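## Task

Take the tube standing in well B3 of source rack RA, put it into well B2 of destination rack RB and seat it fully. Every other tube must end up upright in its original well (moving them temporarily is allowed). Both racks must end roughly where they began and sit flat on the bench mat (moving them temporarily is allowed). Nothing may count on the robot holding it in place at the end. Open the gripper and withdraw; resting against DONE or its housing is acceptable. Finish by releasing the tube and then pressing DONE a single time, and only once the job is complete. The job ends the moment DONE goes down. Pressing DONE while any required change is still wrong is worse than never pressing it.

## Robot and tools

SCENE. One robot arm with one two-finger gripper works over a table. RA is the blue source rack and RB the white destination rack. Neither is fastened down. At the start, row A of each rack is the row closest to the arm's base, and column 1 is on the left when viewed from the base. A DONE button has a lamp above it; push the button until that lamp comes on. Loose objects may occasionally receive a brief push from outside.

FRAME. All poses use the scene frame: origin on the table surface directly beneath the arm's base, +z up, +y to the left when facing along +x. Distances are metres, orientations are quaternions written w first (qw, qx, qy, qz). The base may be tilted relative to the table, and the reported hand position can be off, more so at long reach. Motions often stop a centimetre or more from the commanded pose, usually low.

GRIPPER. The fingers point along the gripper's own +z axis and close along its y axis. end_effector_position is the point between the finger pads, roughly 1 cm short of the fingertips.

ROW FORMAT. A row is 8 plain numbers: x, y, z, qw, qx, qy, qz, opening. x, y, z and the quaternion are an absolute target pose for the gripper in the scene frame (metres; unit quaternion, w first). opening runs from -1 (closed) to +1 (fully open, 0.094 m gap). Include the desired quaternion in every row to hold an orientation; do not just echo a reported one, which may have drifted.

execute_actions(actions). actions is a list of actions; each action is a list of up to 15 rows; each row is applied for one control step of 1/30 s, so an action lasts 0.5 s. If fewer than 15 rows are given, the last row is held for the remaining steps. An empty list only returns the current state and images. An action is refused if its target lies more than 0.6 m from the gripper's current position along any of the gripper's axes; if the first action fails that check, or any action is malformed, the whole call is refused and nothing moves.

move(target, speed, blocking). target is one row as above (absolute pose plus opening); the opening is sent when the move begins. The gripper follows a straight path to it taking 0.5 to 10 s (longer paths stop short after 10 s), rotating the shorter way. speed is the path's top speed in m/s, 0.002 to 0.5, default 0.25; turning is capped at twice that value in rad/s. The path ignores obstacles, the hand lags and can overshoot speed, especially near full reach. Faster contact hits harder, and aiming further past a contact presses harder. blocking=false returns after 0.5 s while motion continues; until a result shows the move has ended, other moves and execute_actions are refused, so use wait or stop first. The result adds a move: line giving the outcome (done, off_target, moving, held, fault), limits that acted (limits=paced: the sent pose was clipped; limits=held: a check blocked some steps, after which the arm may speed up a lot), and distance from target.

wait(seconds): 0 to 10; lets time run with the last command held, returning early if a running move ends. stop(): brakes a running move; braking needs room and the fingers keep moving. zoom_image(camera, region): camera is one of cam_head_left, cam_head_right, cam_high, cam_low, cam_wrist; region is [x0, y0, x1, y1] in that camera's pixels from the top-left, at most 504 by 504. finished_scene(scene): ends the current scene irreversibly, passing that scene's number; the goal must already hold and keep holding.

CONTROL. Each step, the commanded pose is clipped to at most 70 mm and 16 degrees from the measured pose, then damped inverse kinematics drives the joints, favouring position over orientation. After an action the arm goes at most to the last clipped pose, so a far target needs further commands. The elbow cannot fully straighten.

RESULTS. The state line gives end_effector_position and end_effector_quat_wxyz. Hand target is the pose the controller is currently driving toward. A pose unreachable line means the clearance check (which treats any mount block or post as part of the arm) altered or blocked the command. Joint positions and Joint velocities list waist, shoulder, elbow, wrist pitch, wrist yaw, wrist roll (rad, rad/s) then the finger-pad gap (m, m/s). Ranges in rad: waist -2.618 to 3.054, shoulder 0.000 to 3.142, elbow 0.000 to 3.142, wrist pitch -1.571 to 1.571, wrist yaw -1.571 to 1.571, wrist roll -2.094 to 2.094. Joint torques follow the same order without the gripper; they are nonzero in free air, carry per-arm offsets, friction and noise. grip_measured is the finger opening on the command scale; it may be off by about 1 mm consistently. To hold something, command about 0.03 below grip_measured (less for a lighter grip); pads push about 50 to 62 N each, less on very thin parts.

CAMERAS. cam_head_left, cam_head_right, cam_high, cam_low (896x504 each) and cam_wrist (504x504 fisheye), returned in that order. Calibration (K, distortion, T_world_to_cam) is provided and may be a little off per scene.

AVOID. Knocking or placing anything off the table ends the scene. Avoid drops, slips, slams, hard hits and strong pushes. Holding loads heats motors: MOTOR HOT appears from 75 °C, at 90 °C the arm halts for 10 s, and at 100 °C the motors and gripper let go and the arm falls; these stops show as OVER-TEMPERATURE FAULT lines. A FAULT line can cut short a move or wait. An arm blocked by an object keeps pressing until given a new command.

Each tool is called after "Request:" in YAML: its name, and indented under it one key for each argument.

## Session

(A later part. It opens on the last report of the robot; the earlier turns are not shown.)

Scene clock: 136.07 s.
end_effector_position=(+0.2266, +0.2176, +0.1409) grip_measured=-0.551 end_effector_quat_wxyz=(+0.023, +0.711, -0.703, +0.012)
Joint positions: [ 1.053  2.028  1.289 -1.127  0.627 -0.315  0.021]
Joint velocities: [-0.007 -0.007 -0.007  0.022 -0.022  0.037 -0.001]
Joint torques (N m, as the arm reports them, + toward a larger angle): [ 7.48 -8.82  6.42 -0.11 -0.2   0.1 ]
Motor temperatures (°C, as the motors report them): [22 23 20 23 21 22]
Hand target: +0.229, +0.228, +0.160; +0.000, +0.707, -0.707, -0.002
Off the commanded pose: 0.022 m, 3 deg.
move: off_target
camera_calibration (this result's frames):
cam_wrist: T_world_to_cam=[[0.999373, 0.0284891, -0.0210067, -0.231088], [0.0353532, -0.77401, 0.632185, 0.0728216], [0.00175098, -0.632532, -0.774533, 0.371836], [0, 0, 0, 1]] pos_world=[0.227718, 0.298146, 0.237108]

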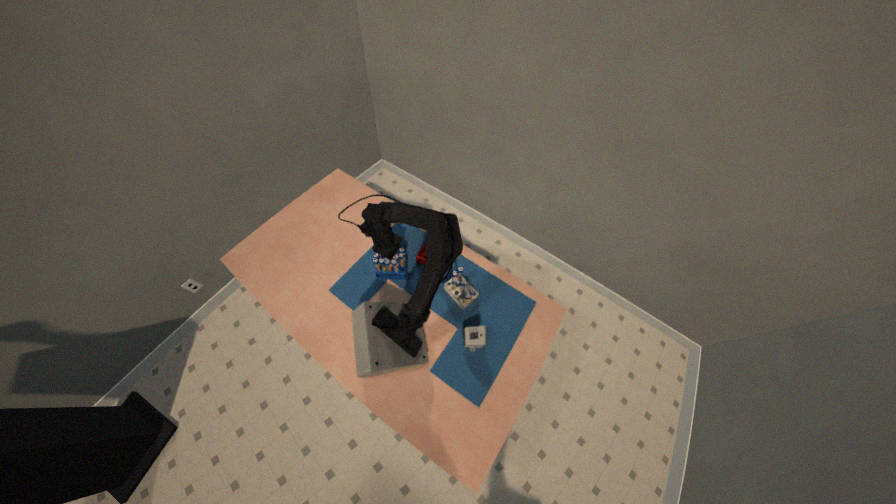

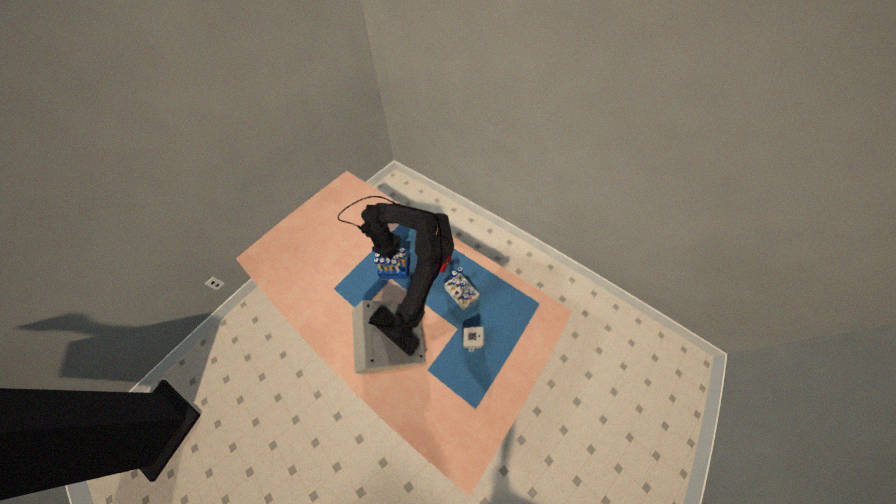

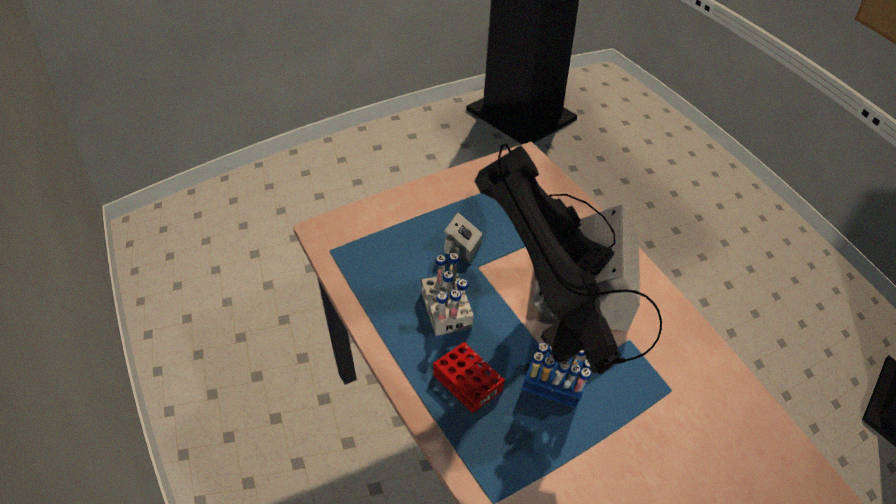

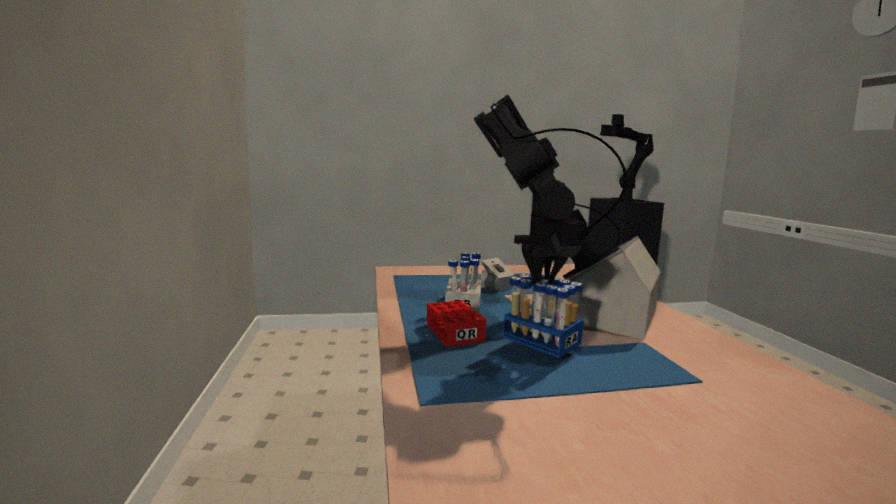

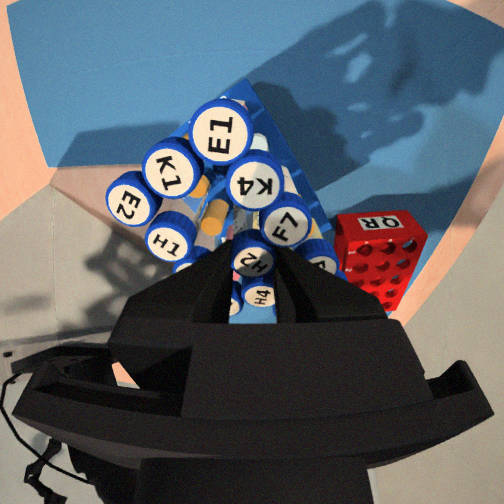

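Request:
move:
  target: [0.229,0.232,0.117,0,0.707,-0.707,0,-0.6]
  speed: 0.03

Request:
execute_actions:
  actions:
    - [[0.229,0.228,0.19,0,0.707,-0.707,0,-0.6]]
    - [[0.229,0.228,0.17,0,0.707,-0.707,0,-0.6]]

Scene clock: 142.13 s.
end_effector_position=(+0.2291, +0.2193, +0.1224) grip_measured=-0.551 end_effector_quat_wxyz=(+0.020, +0.710, -0.704, +0.011)
Joint positions: [ 1.017  2.041  1.247 -1.039  0.638 -0.36   0.021]
Joint velocities: [ 0.022  0.002 -0.012  0.051 -0.007 -0.022 -0.   ]
Joint torques (N m, as the arm reports them, + toward a larger angle): [ 4.83 -6.54  2.9   0.65 -0.05 -0.18]
Motor temperatures (°C, as the motors report them): [22 24 21 23 21 22]
Hand target: +0.230, +0.231, +0.118; +0.001, +0.707, -0.708, +0.001
Off the commanded pose: 0.014 m, 3 deg.
move: off_target
camera_calibration (this result's frames):
cam_wrist: T_world_to_cam=[[0.999498, 0.026093, -0.0179529, -0.233901], [0.0315802, -0.77777, 0.627755, 0.0880159], [0.00241682, -0.628007, -0.778204, 0.357898], [0, 0, 0, 1]] pos_world=[0.23014, 0.299322, 0.219066]

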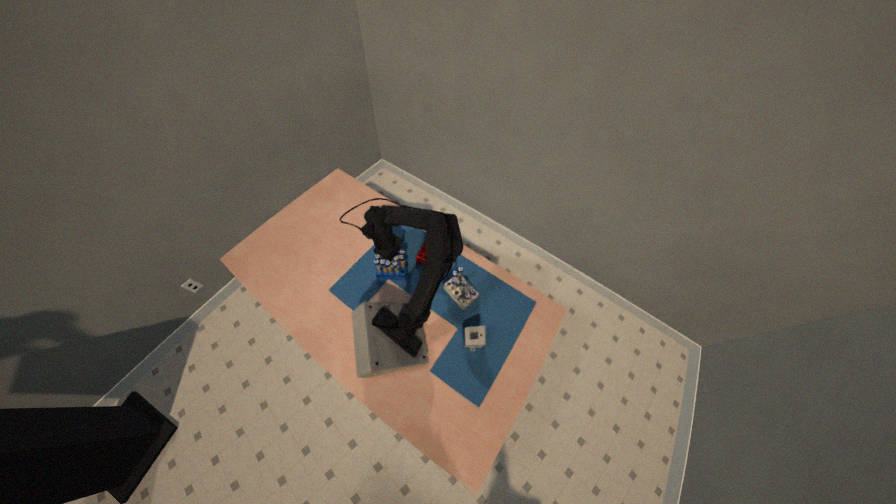

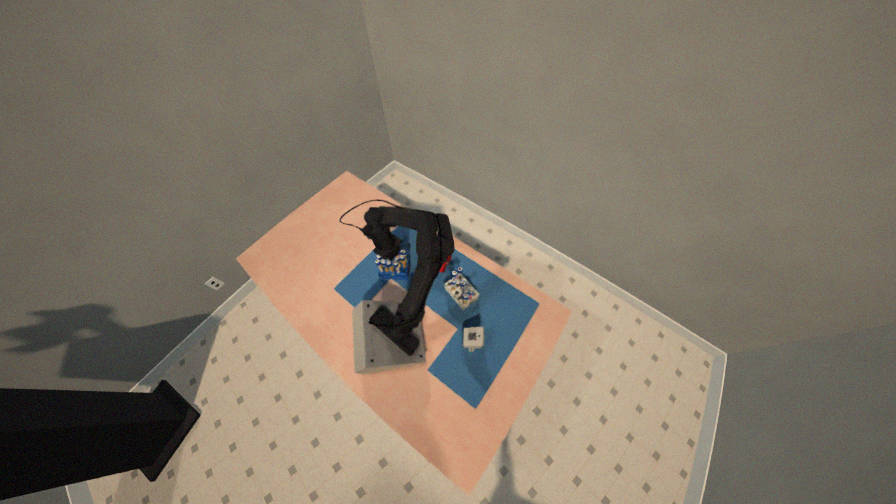

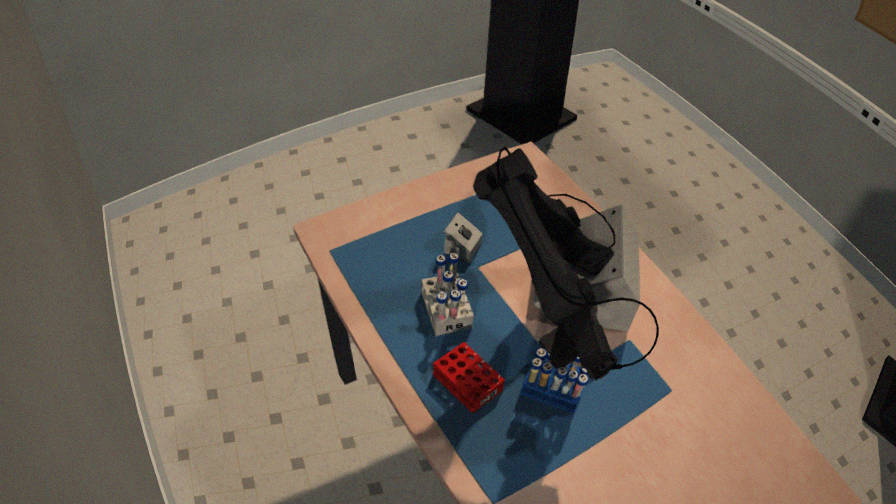

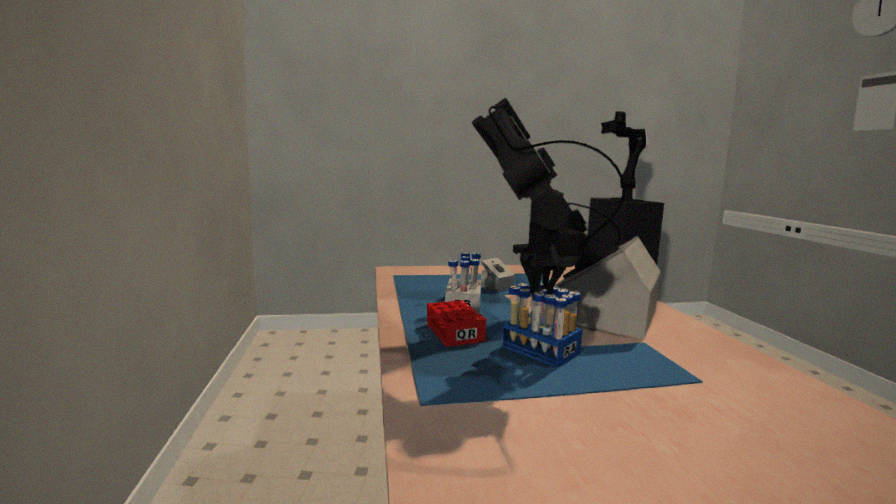

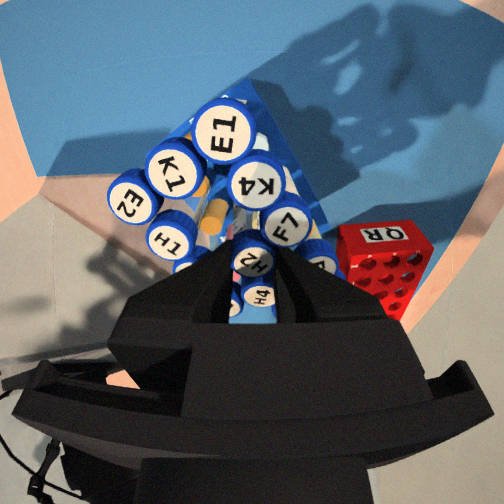

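Scene clock: 143.13 s.
end_effector_position=(+0.2268, +0.2219, +0.1606) grip_measured=-0.551 end_effector_quat_wxyz=(+0.021, +0.707, -0.707, +0.010)
Joint positions: [ 1.09   2.031  1.355 -1.206  0.616 -0.267  0.021]
Joint velocities: [ 0.027  0.002  0.002 -0.022  0.007  0.007  0.001]
Joint torques (N m, as the arm reports them, + toward a larger angle): [ 6.   -8.89  4.47  0.11  0.   -0.07]
Motor temperatures (°C, as the motors report them): [22 24 21 23 21 22]
Hand target: +0.229, +0.228, +0.170; +0.000, +0.707, -0.707, +0.000
Off the commanded pose: 0.011 m, 3 deg.
camera_calibration (this result's frames):
cam_wrist: T_world_to_cam=[[0.999639, 0.0185652, -0.0194355, -0.229068], [0.0266501, -0.778516, 0.627059, 0.0674905], [-0.0034894, -0.62735, -0.778729, 0.390578], [0, 0, 0, 1]] pos_world=[0.228549, 0.301824, 0.257382]

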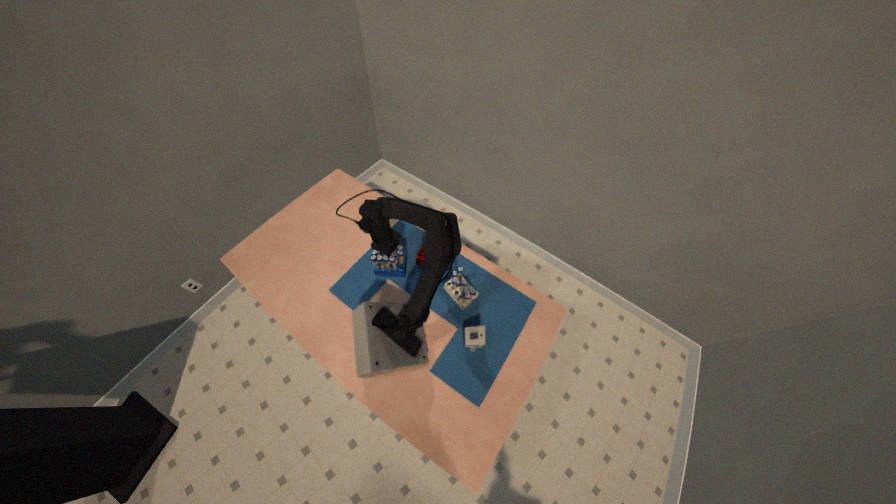

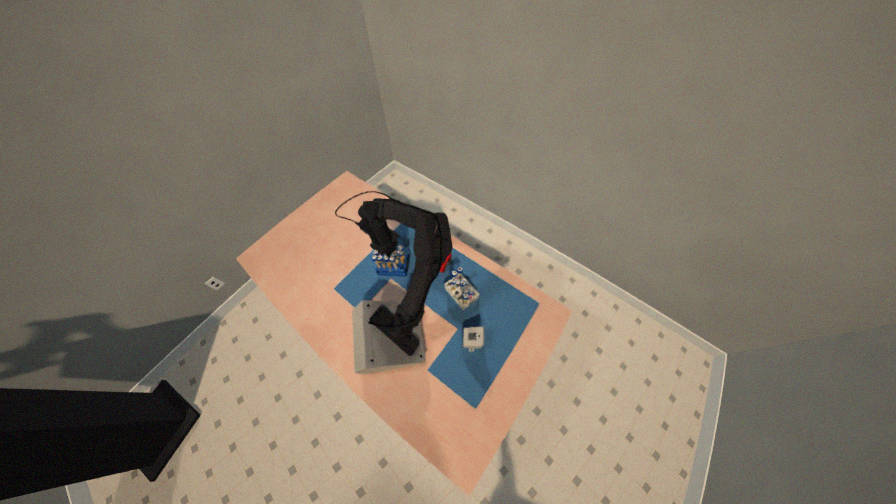

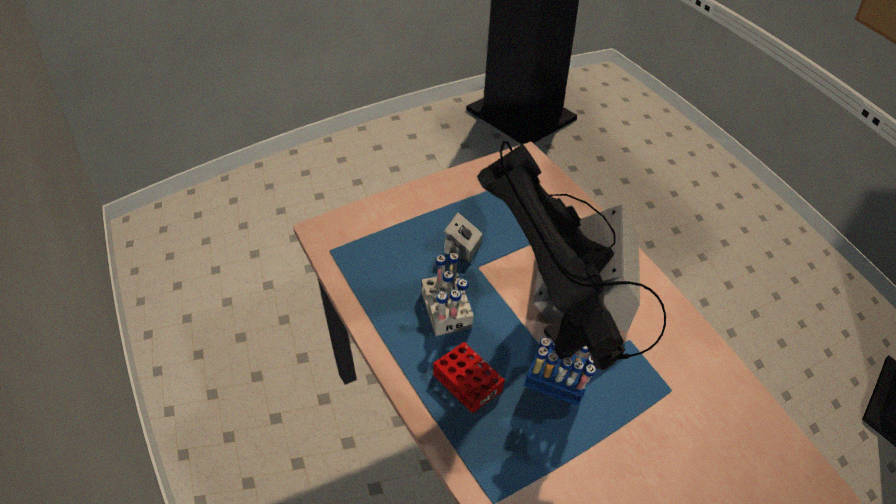

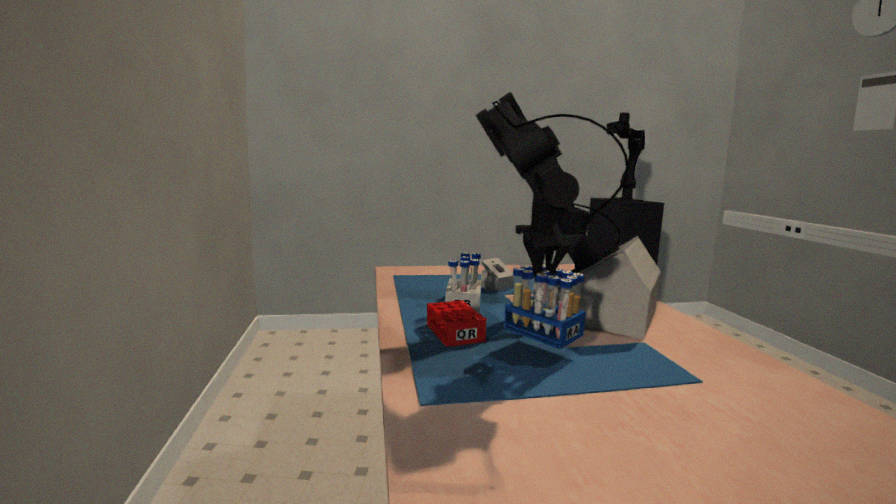

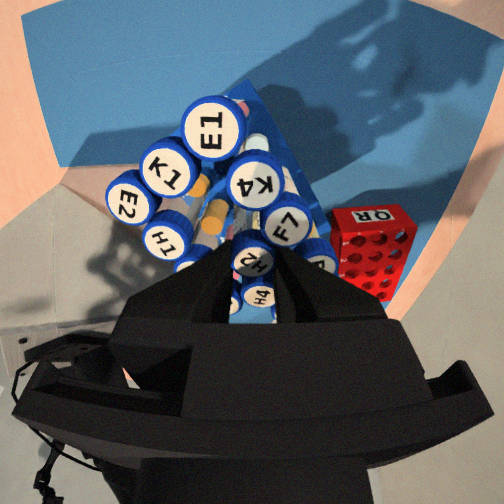

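Request:
move:
  target: [0.229,0.236,0.117,0,0.707,-0.707,0,-0.6]
  speed: 0.03

Request:
move:
  target: [0.229,0.228,0.12,0,0.707,-0.707,0,-0.44]

Request:
move:
  target: [0.229,0.232,0.175,0,0.707,-0.707,0,-0.44]
  speed: 0.05

Request:
move:
  target: [0.226,0.234,0.14,0,0.044,-0.999,0,-0.44]
  speed: 0.1

Request:
zoom_image:
  camera: "cam_wrist"
  region: [130,130,380,330]

Scene clock: 159.40 s.
end_effector_position=(+0.2296, +0.2241, +0.1218) grip_measured=-0.551 end_effector_quat_wxyz=(+0.017, +0.710, -0.703, +0.013)
Joint positions: [ 1.022  2.056  1.26  -1.034  0.643 -0.36   0.021]
Joint velocities: [ 0.012 -0.002  0.002  0.037 -0.051 -0.007 -0.002]
Joint torques (N m, as the arm reports them, + toward a larger angle): [ 4.69 -6.49  3.05  0.56 -0.05 -0.13]
Motor temperatures (°C, as the motors report them): [22 24 21 23 21 22]
Hand target: +0.230, +0.235, +0.118; +0.001, +0.707, -0.708, +0.002
Off the commanded pose: 0.013 m, 3 deg.
move: off_target
camera_calibration (this result's frames):
cam_wrist: T_world_to_cam=[[0.999545, 0.0280396, -0.0111407, -0.235805], [0.0288332, -0.778939, 0.626436, 0.0931476], [0.00888708, -0.626472, -0.779393, 0.358753], [0, 0, 0, 1]] pos_world=[0.229823, 0.303917, 0.218632]

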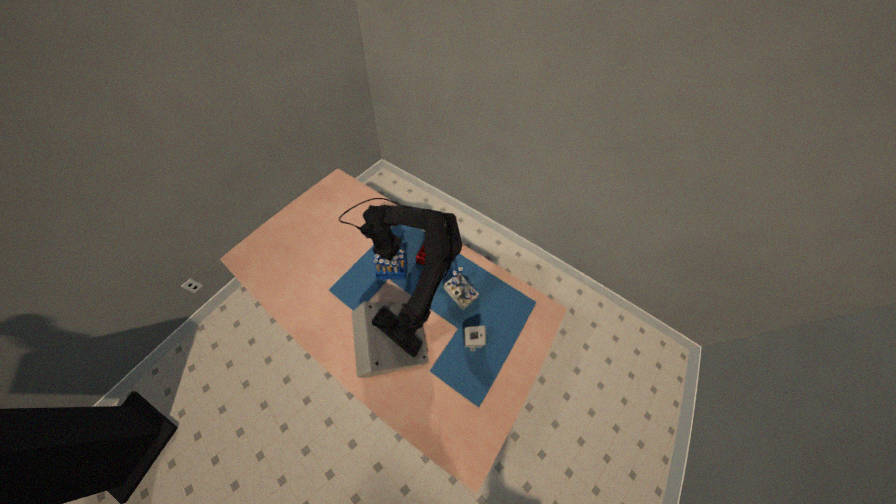

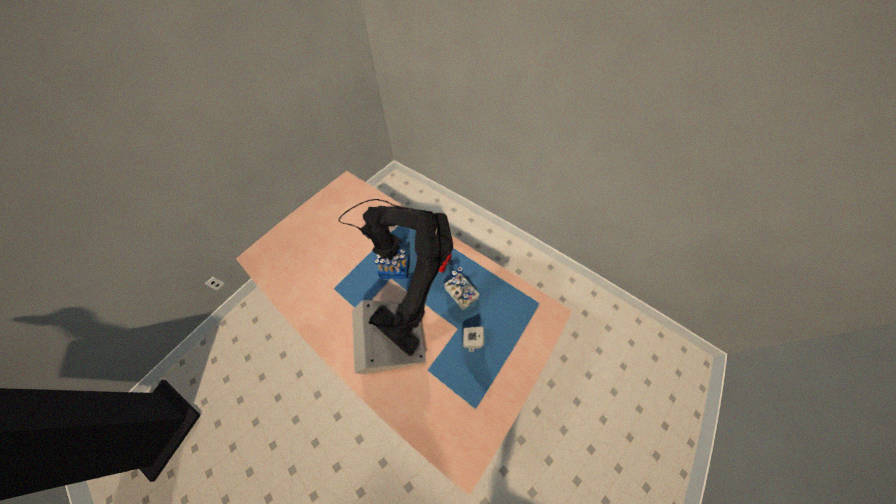

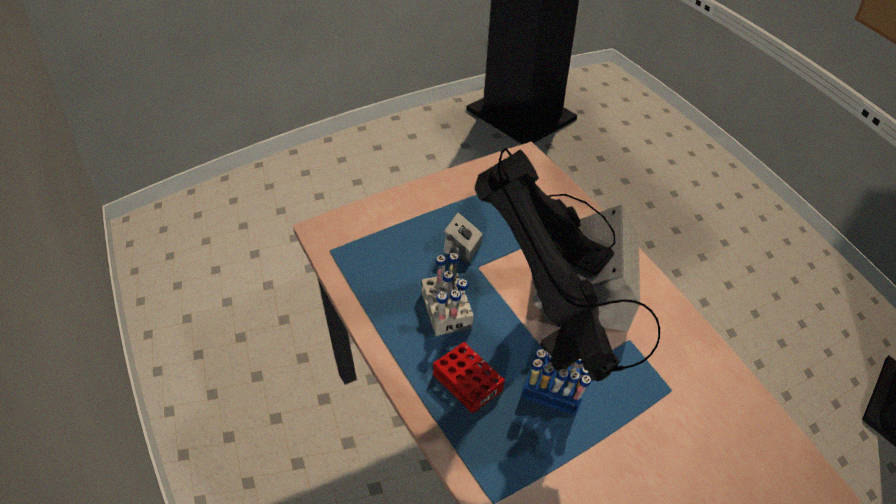

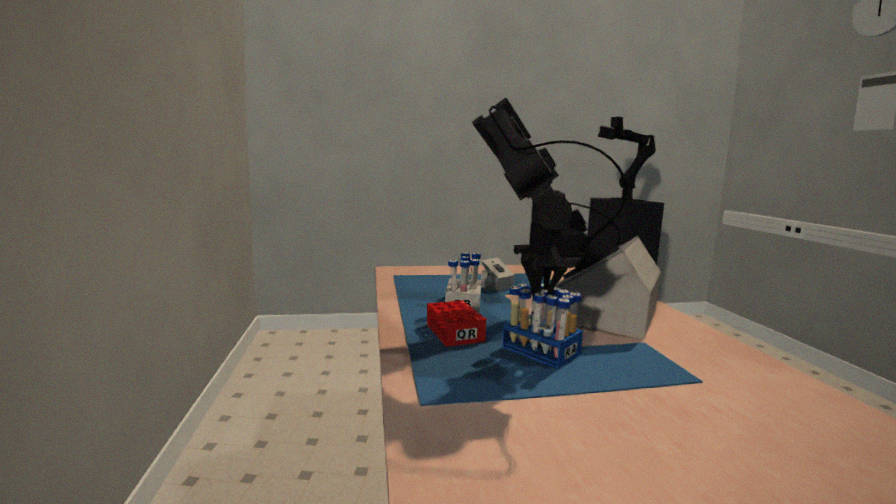

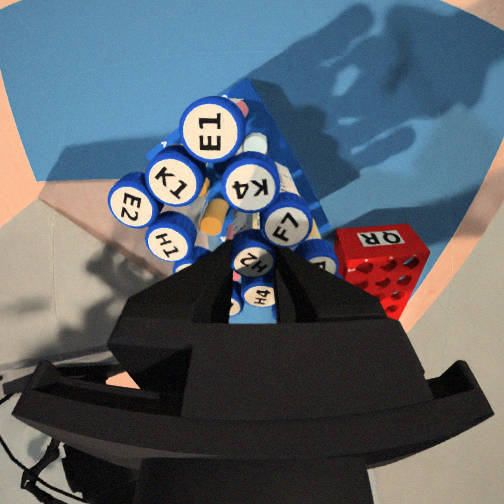

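Scene clock: 160.10 s.
end_effector_position=(+0.2282, +0.2205, +0.1183) grip_measured=-0.441 end_effector_quat_wxyz=(+0.019, +0.715, -0.699, +0.019)
Joint positions: [ 1.02   2.056  1.243 -1.027  0.654 -0.368  0.026]
Joint velocities: [ 0.027 -0.002 -0.007 -0.037 -0.051  0.037 -0.001]
Joint torques (N m, as the arm reports them, + toward a larger angle): [ 4.79 -9.33  2.66  0.51 -0.2  -0.11]
Motor temperatures (°C, as the motors report them): [22 24 21 23 21 22]
Hand target: +0.229, +0.228, +0.121; +0.001, +0.707, -0.707, +0.001
Off the commanded pose: 0.008 m, 3 deg.
move: off_target
camera_calibration (this result's frames):
cam_wrist: T_world_to_cam=[[0.999127, 0.0414238, -0.00545769, -0.23792], [0.0354295, -0.770728, 0.636178, 0.0881233], [0.0221465, -0.635816, -0.771523, 0.351886], [0, 0, 0, 1]] pos_world=[0.226797, 0.301509, 0.214128]

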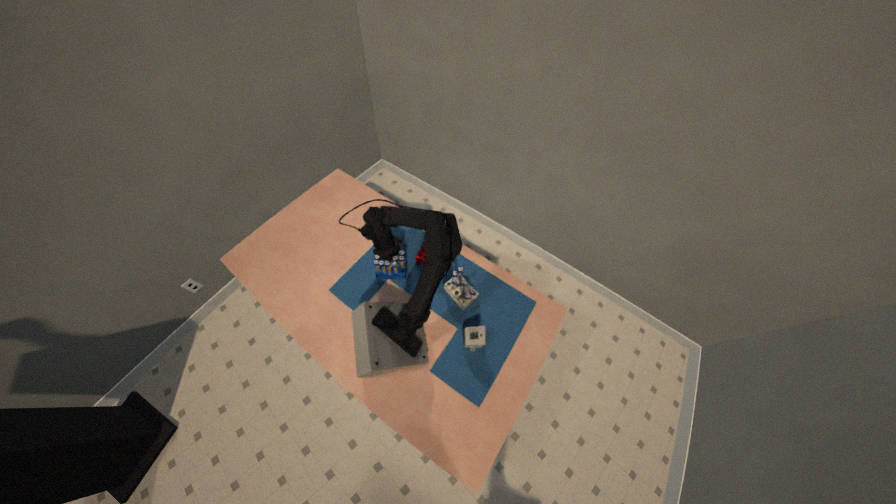

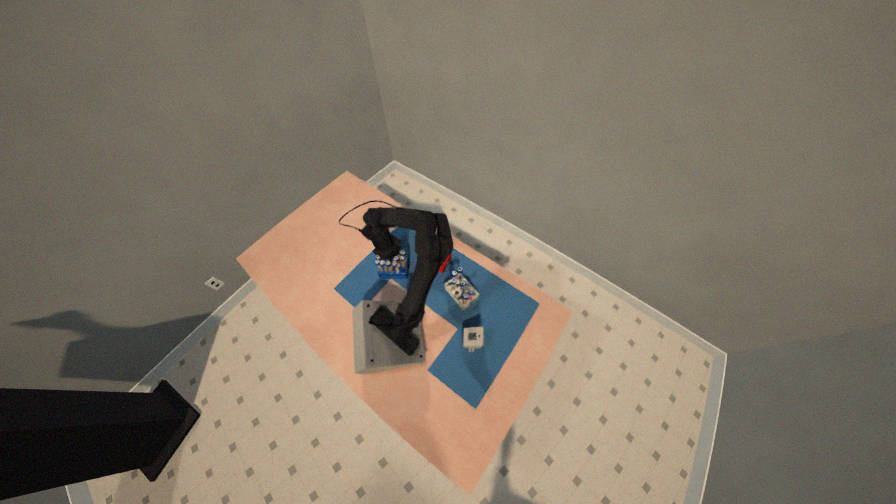

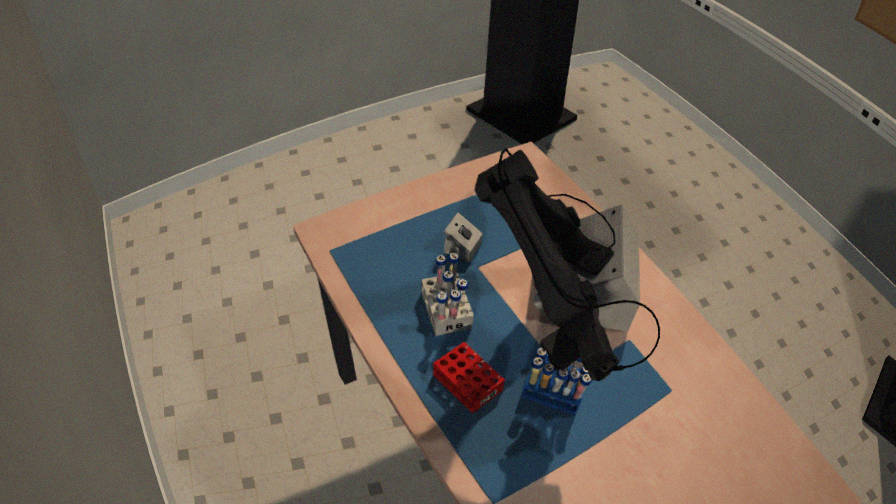

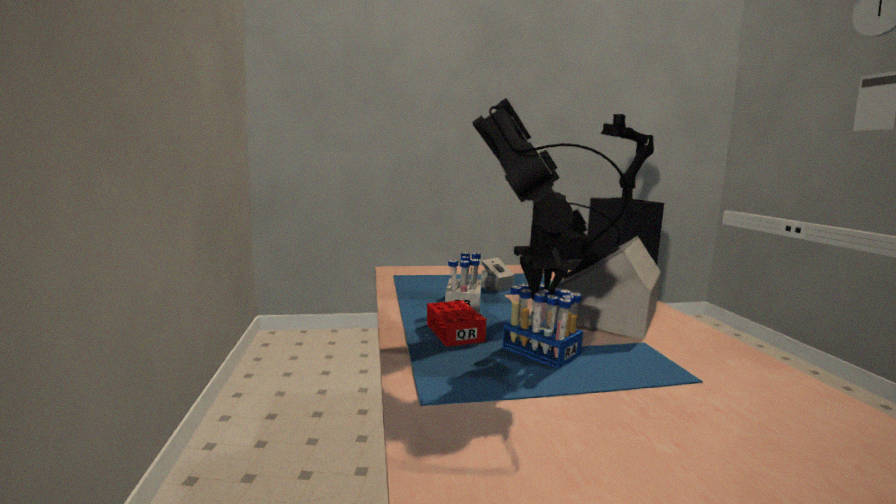

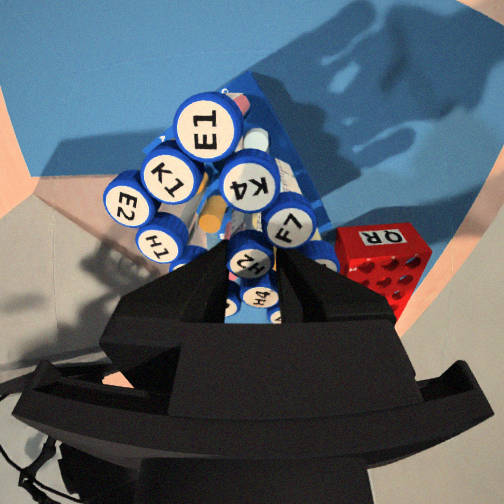

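Scene clock: 161.70 s.
end_effector_position=(+0.2242, +0.2248, +0.1546) grip_measured=-0.441 end_effector_quat_wxyz=(+0.027, +0.715, -0.699, +0.013)
Joint positions: [ 1.087  2.056  1.358 -1.199  0.616 -0.283  0.026]
Joint velocities: [-0.002  0.007 -0.002 -0.051  0.022  0.037 -0.   ]
Joint torques (N m, as the arm reports them, + toward a larger angle): [  6.87 -10.29   6.11  -0.11  -0.14   0.11]
Motor temperatures (°C, as the motors report them): [22 24 21 23 21 22]
Hand target: +0.229, +0.232, +0.175; +0.000, +0.707, -0.707, -0.002
Off the commanded pose: 0.022 m, 4 deg.
move: off_target
camera_calibration (this result's frames):
cam_wrist: T_world_to_cam=[[0.998861, 0.040968, -0.0244708, -0.230711], [0.0471647, -0.769548, 0.636845, 0.0654843], [0.00725882, -0.637273, -0.770604, 0.386205], [0, 0, 0, 1]] pos_world=[0.224557, 0.305963, 0.250262]

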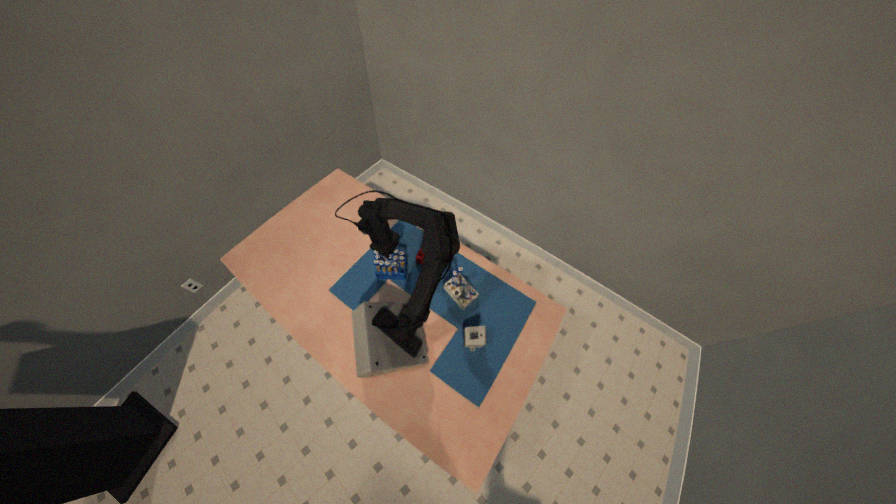

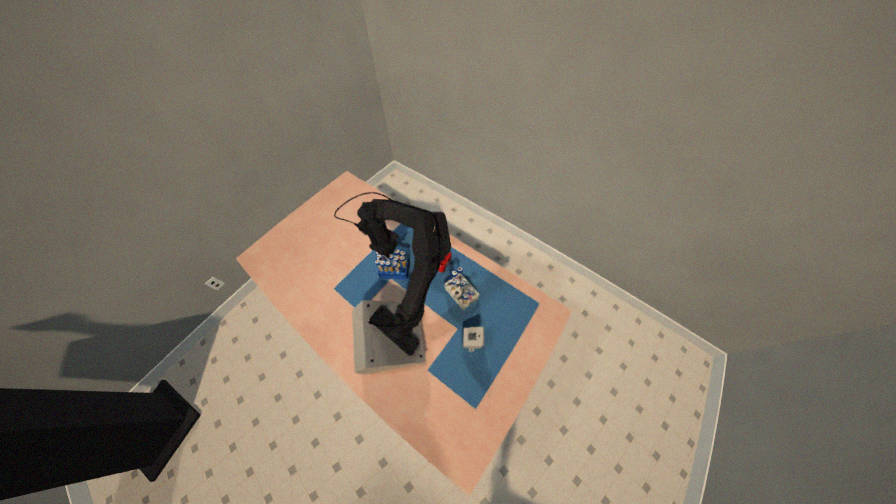

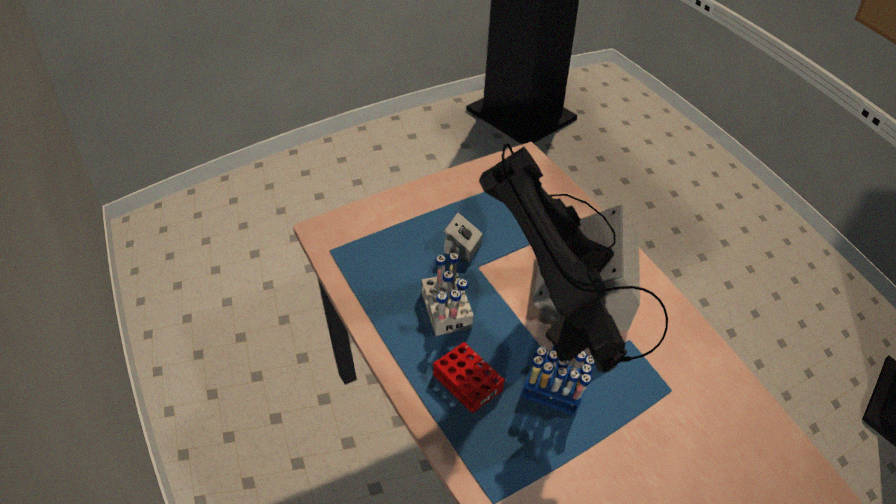

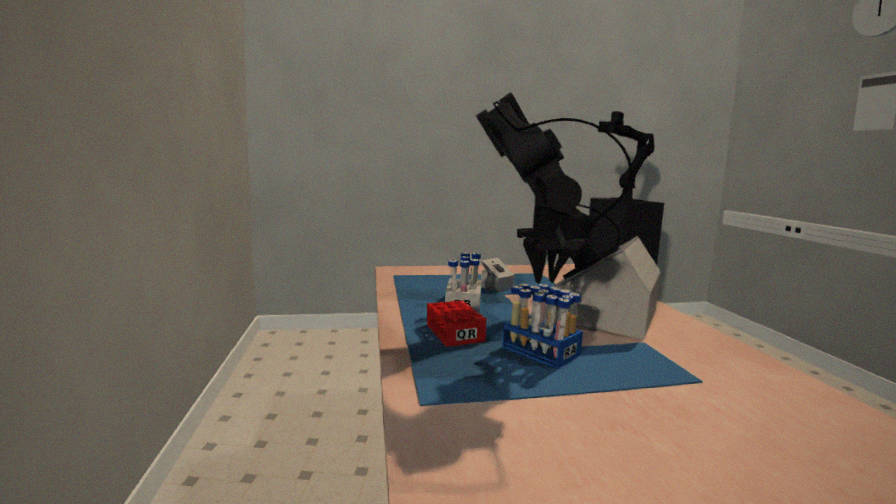

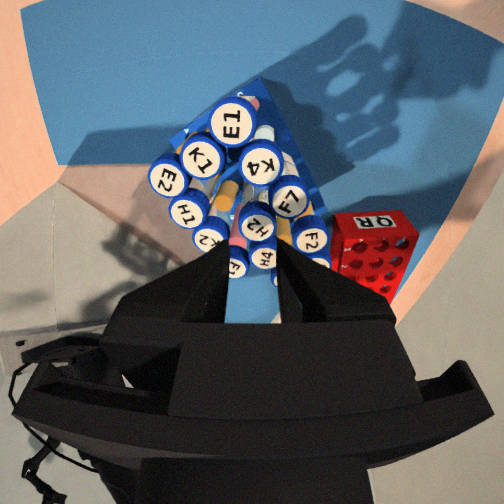

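Scene clock: 169.63 s.
end_effector_position=(+0.2235, +0.2322, +0.1378) grip_measured=-0.441 end_effector_quat_wxyz=(-0.010, -0.057, +0.998, -0.010)
Joint positions: [ 1.062  2.056  1.302 -1.083  0.613  1.142  0.026]
Joint velocities: [ 0.007 -0.002 -0.017 -0.037 -0.022 -0.037 -0.001]
Joint torques (N m, as the arm reports them, + toward a larger angle): [ 5.21 -8.69  3.33  0.15  0.12  0.05]
Motor temperatures (°C, as the motors report them): [22 24 20 23 21 22]
Hand target: +0.226, +0.234, +0.140; -0.000, -0.044, +0.999, -0.001
Off the commanded pose: 0.004 m, 2 deg.
move: done
camera_calibration (this result's frames):
cam_wrist: T_world_to_cam=[[0.132897, -0.991024, 0.0144537, 0.197075], [-0.786143, -0.0965191, 0.610461, 0.115521], [-0.603587, -0.0924913, -0.791914, 0.390943], [0, 0, 0, 1]] pos_world=[0.300594, 0.242615, 0.236223]

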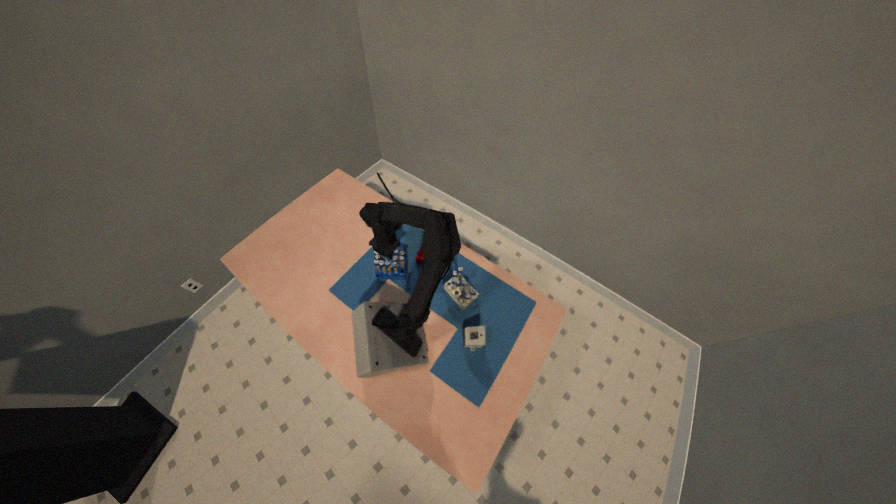

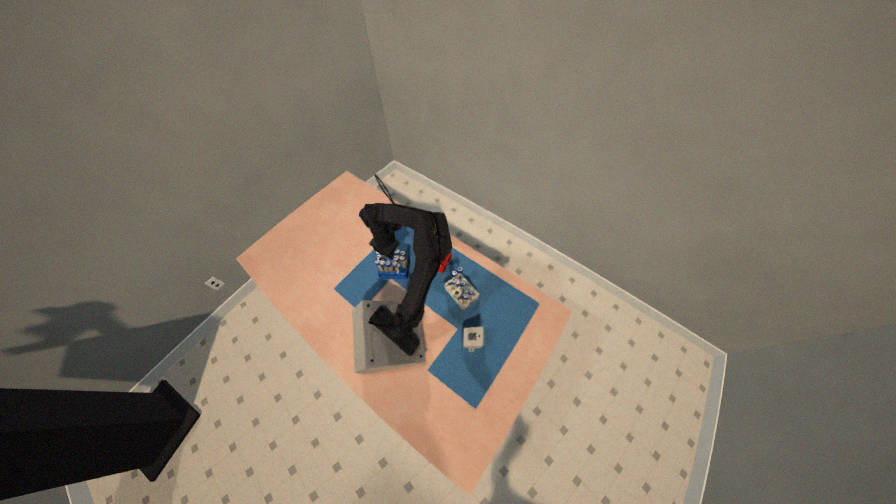

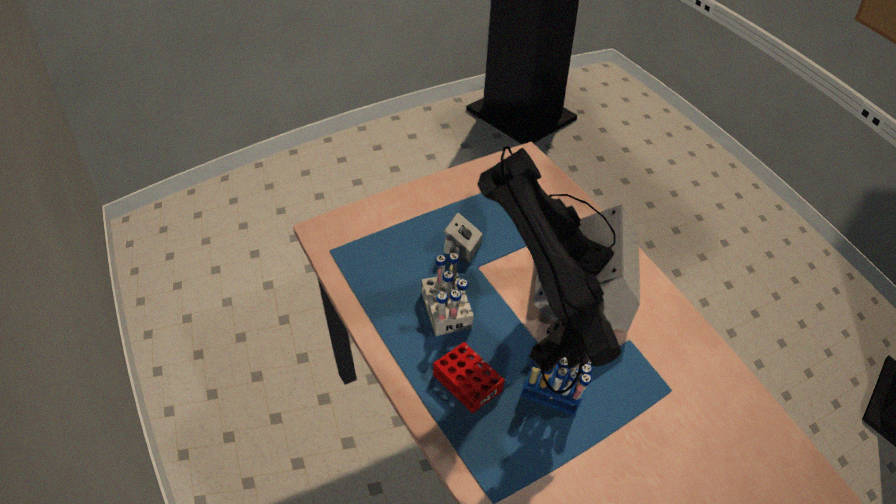

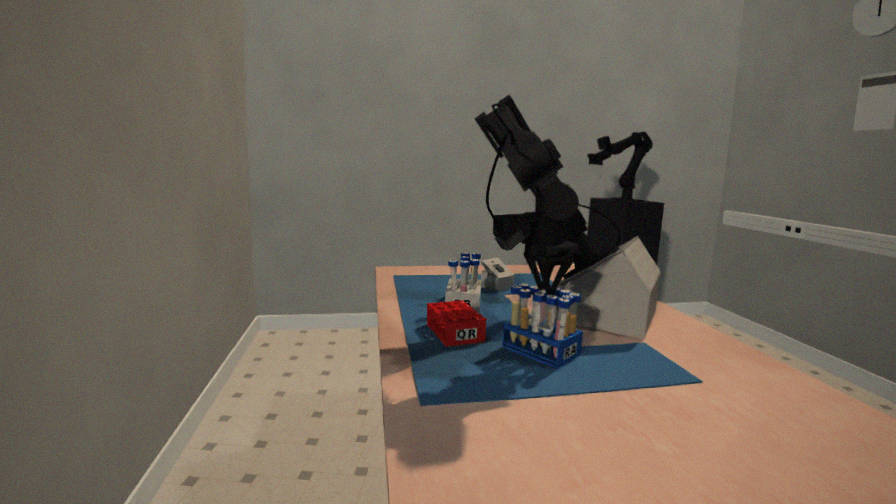

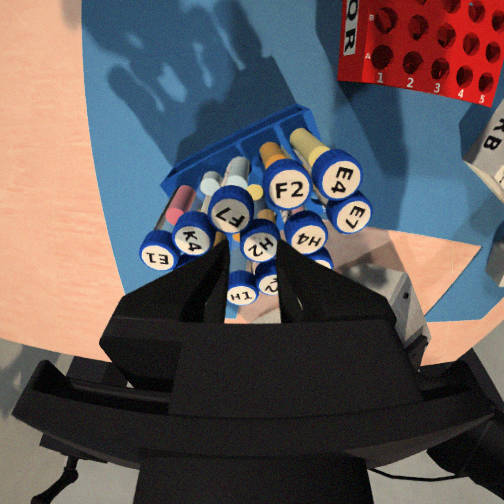

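Region (130, 130, 380, 330) of cam_wrist's 504x504 image, scaled by 2.016, with more detail than that image has; it fills the top 403 rows of this view, and the rest is white.

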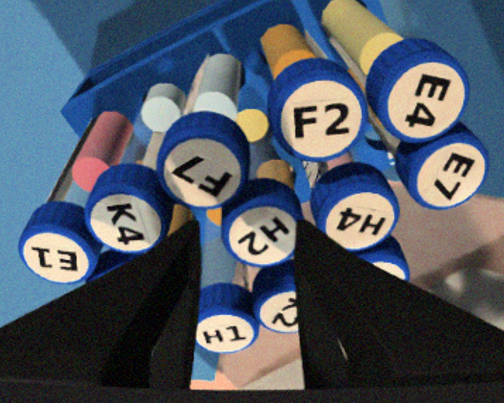

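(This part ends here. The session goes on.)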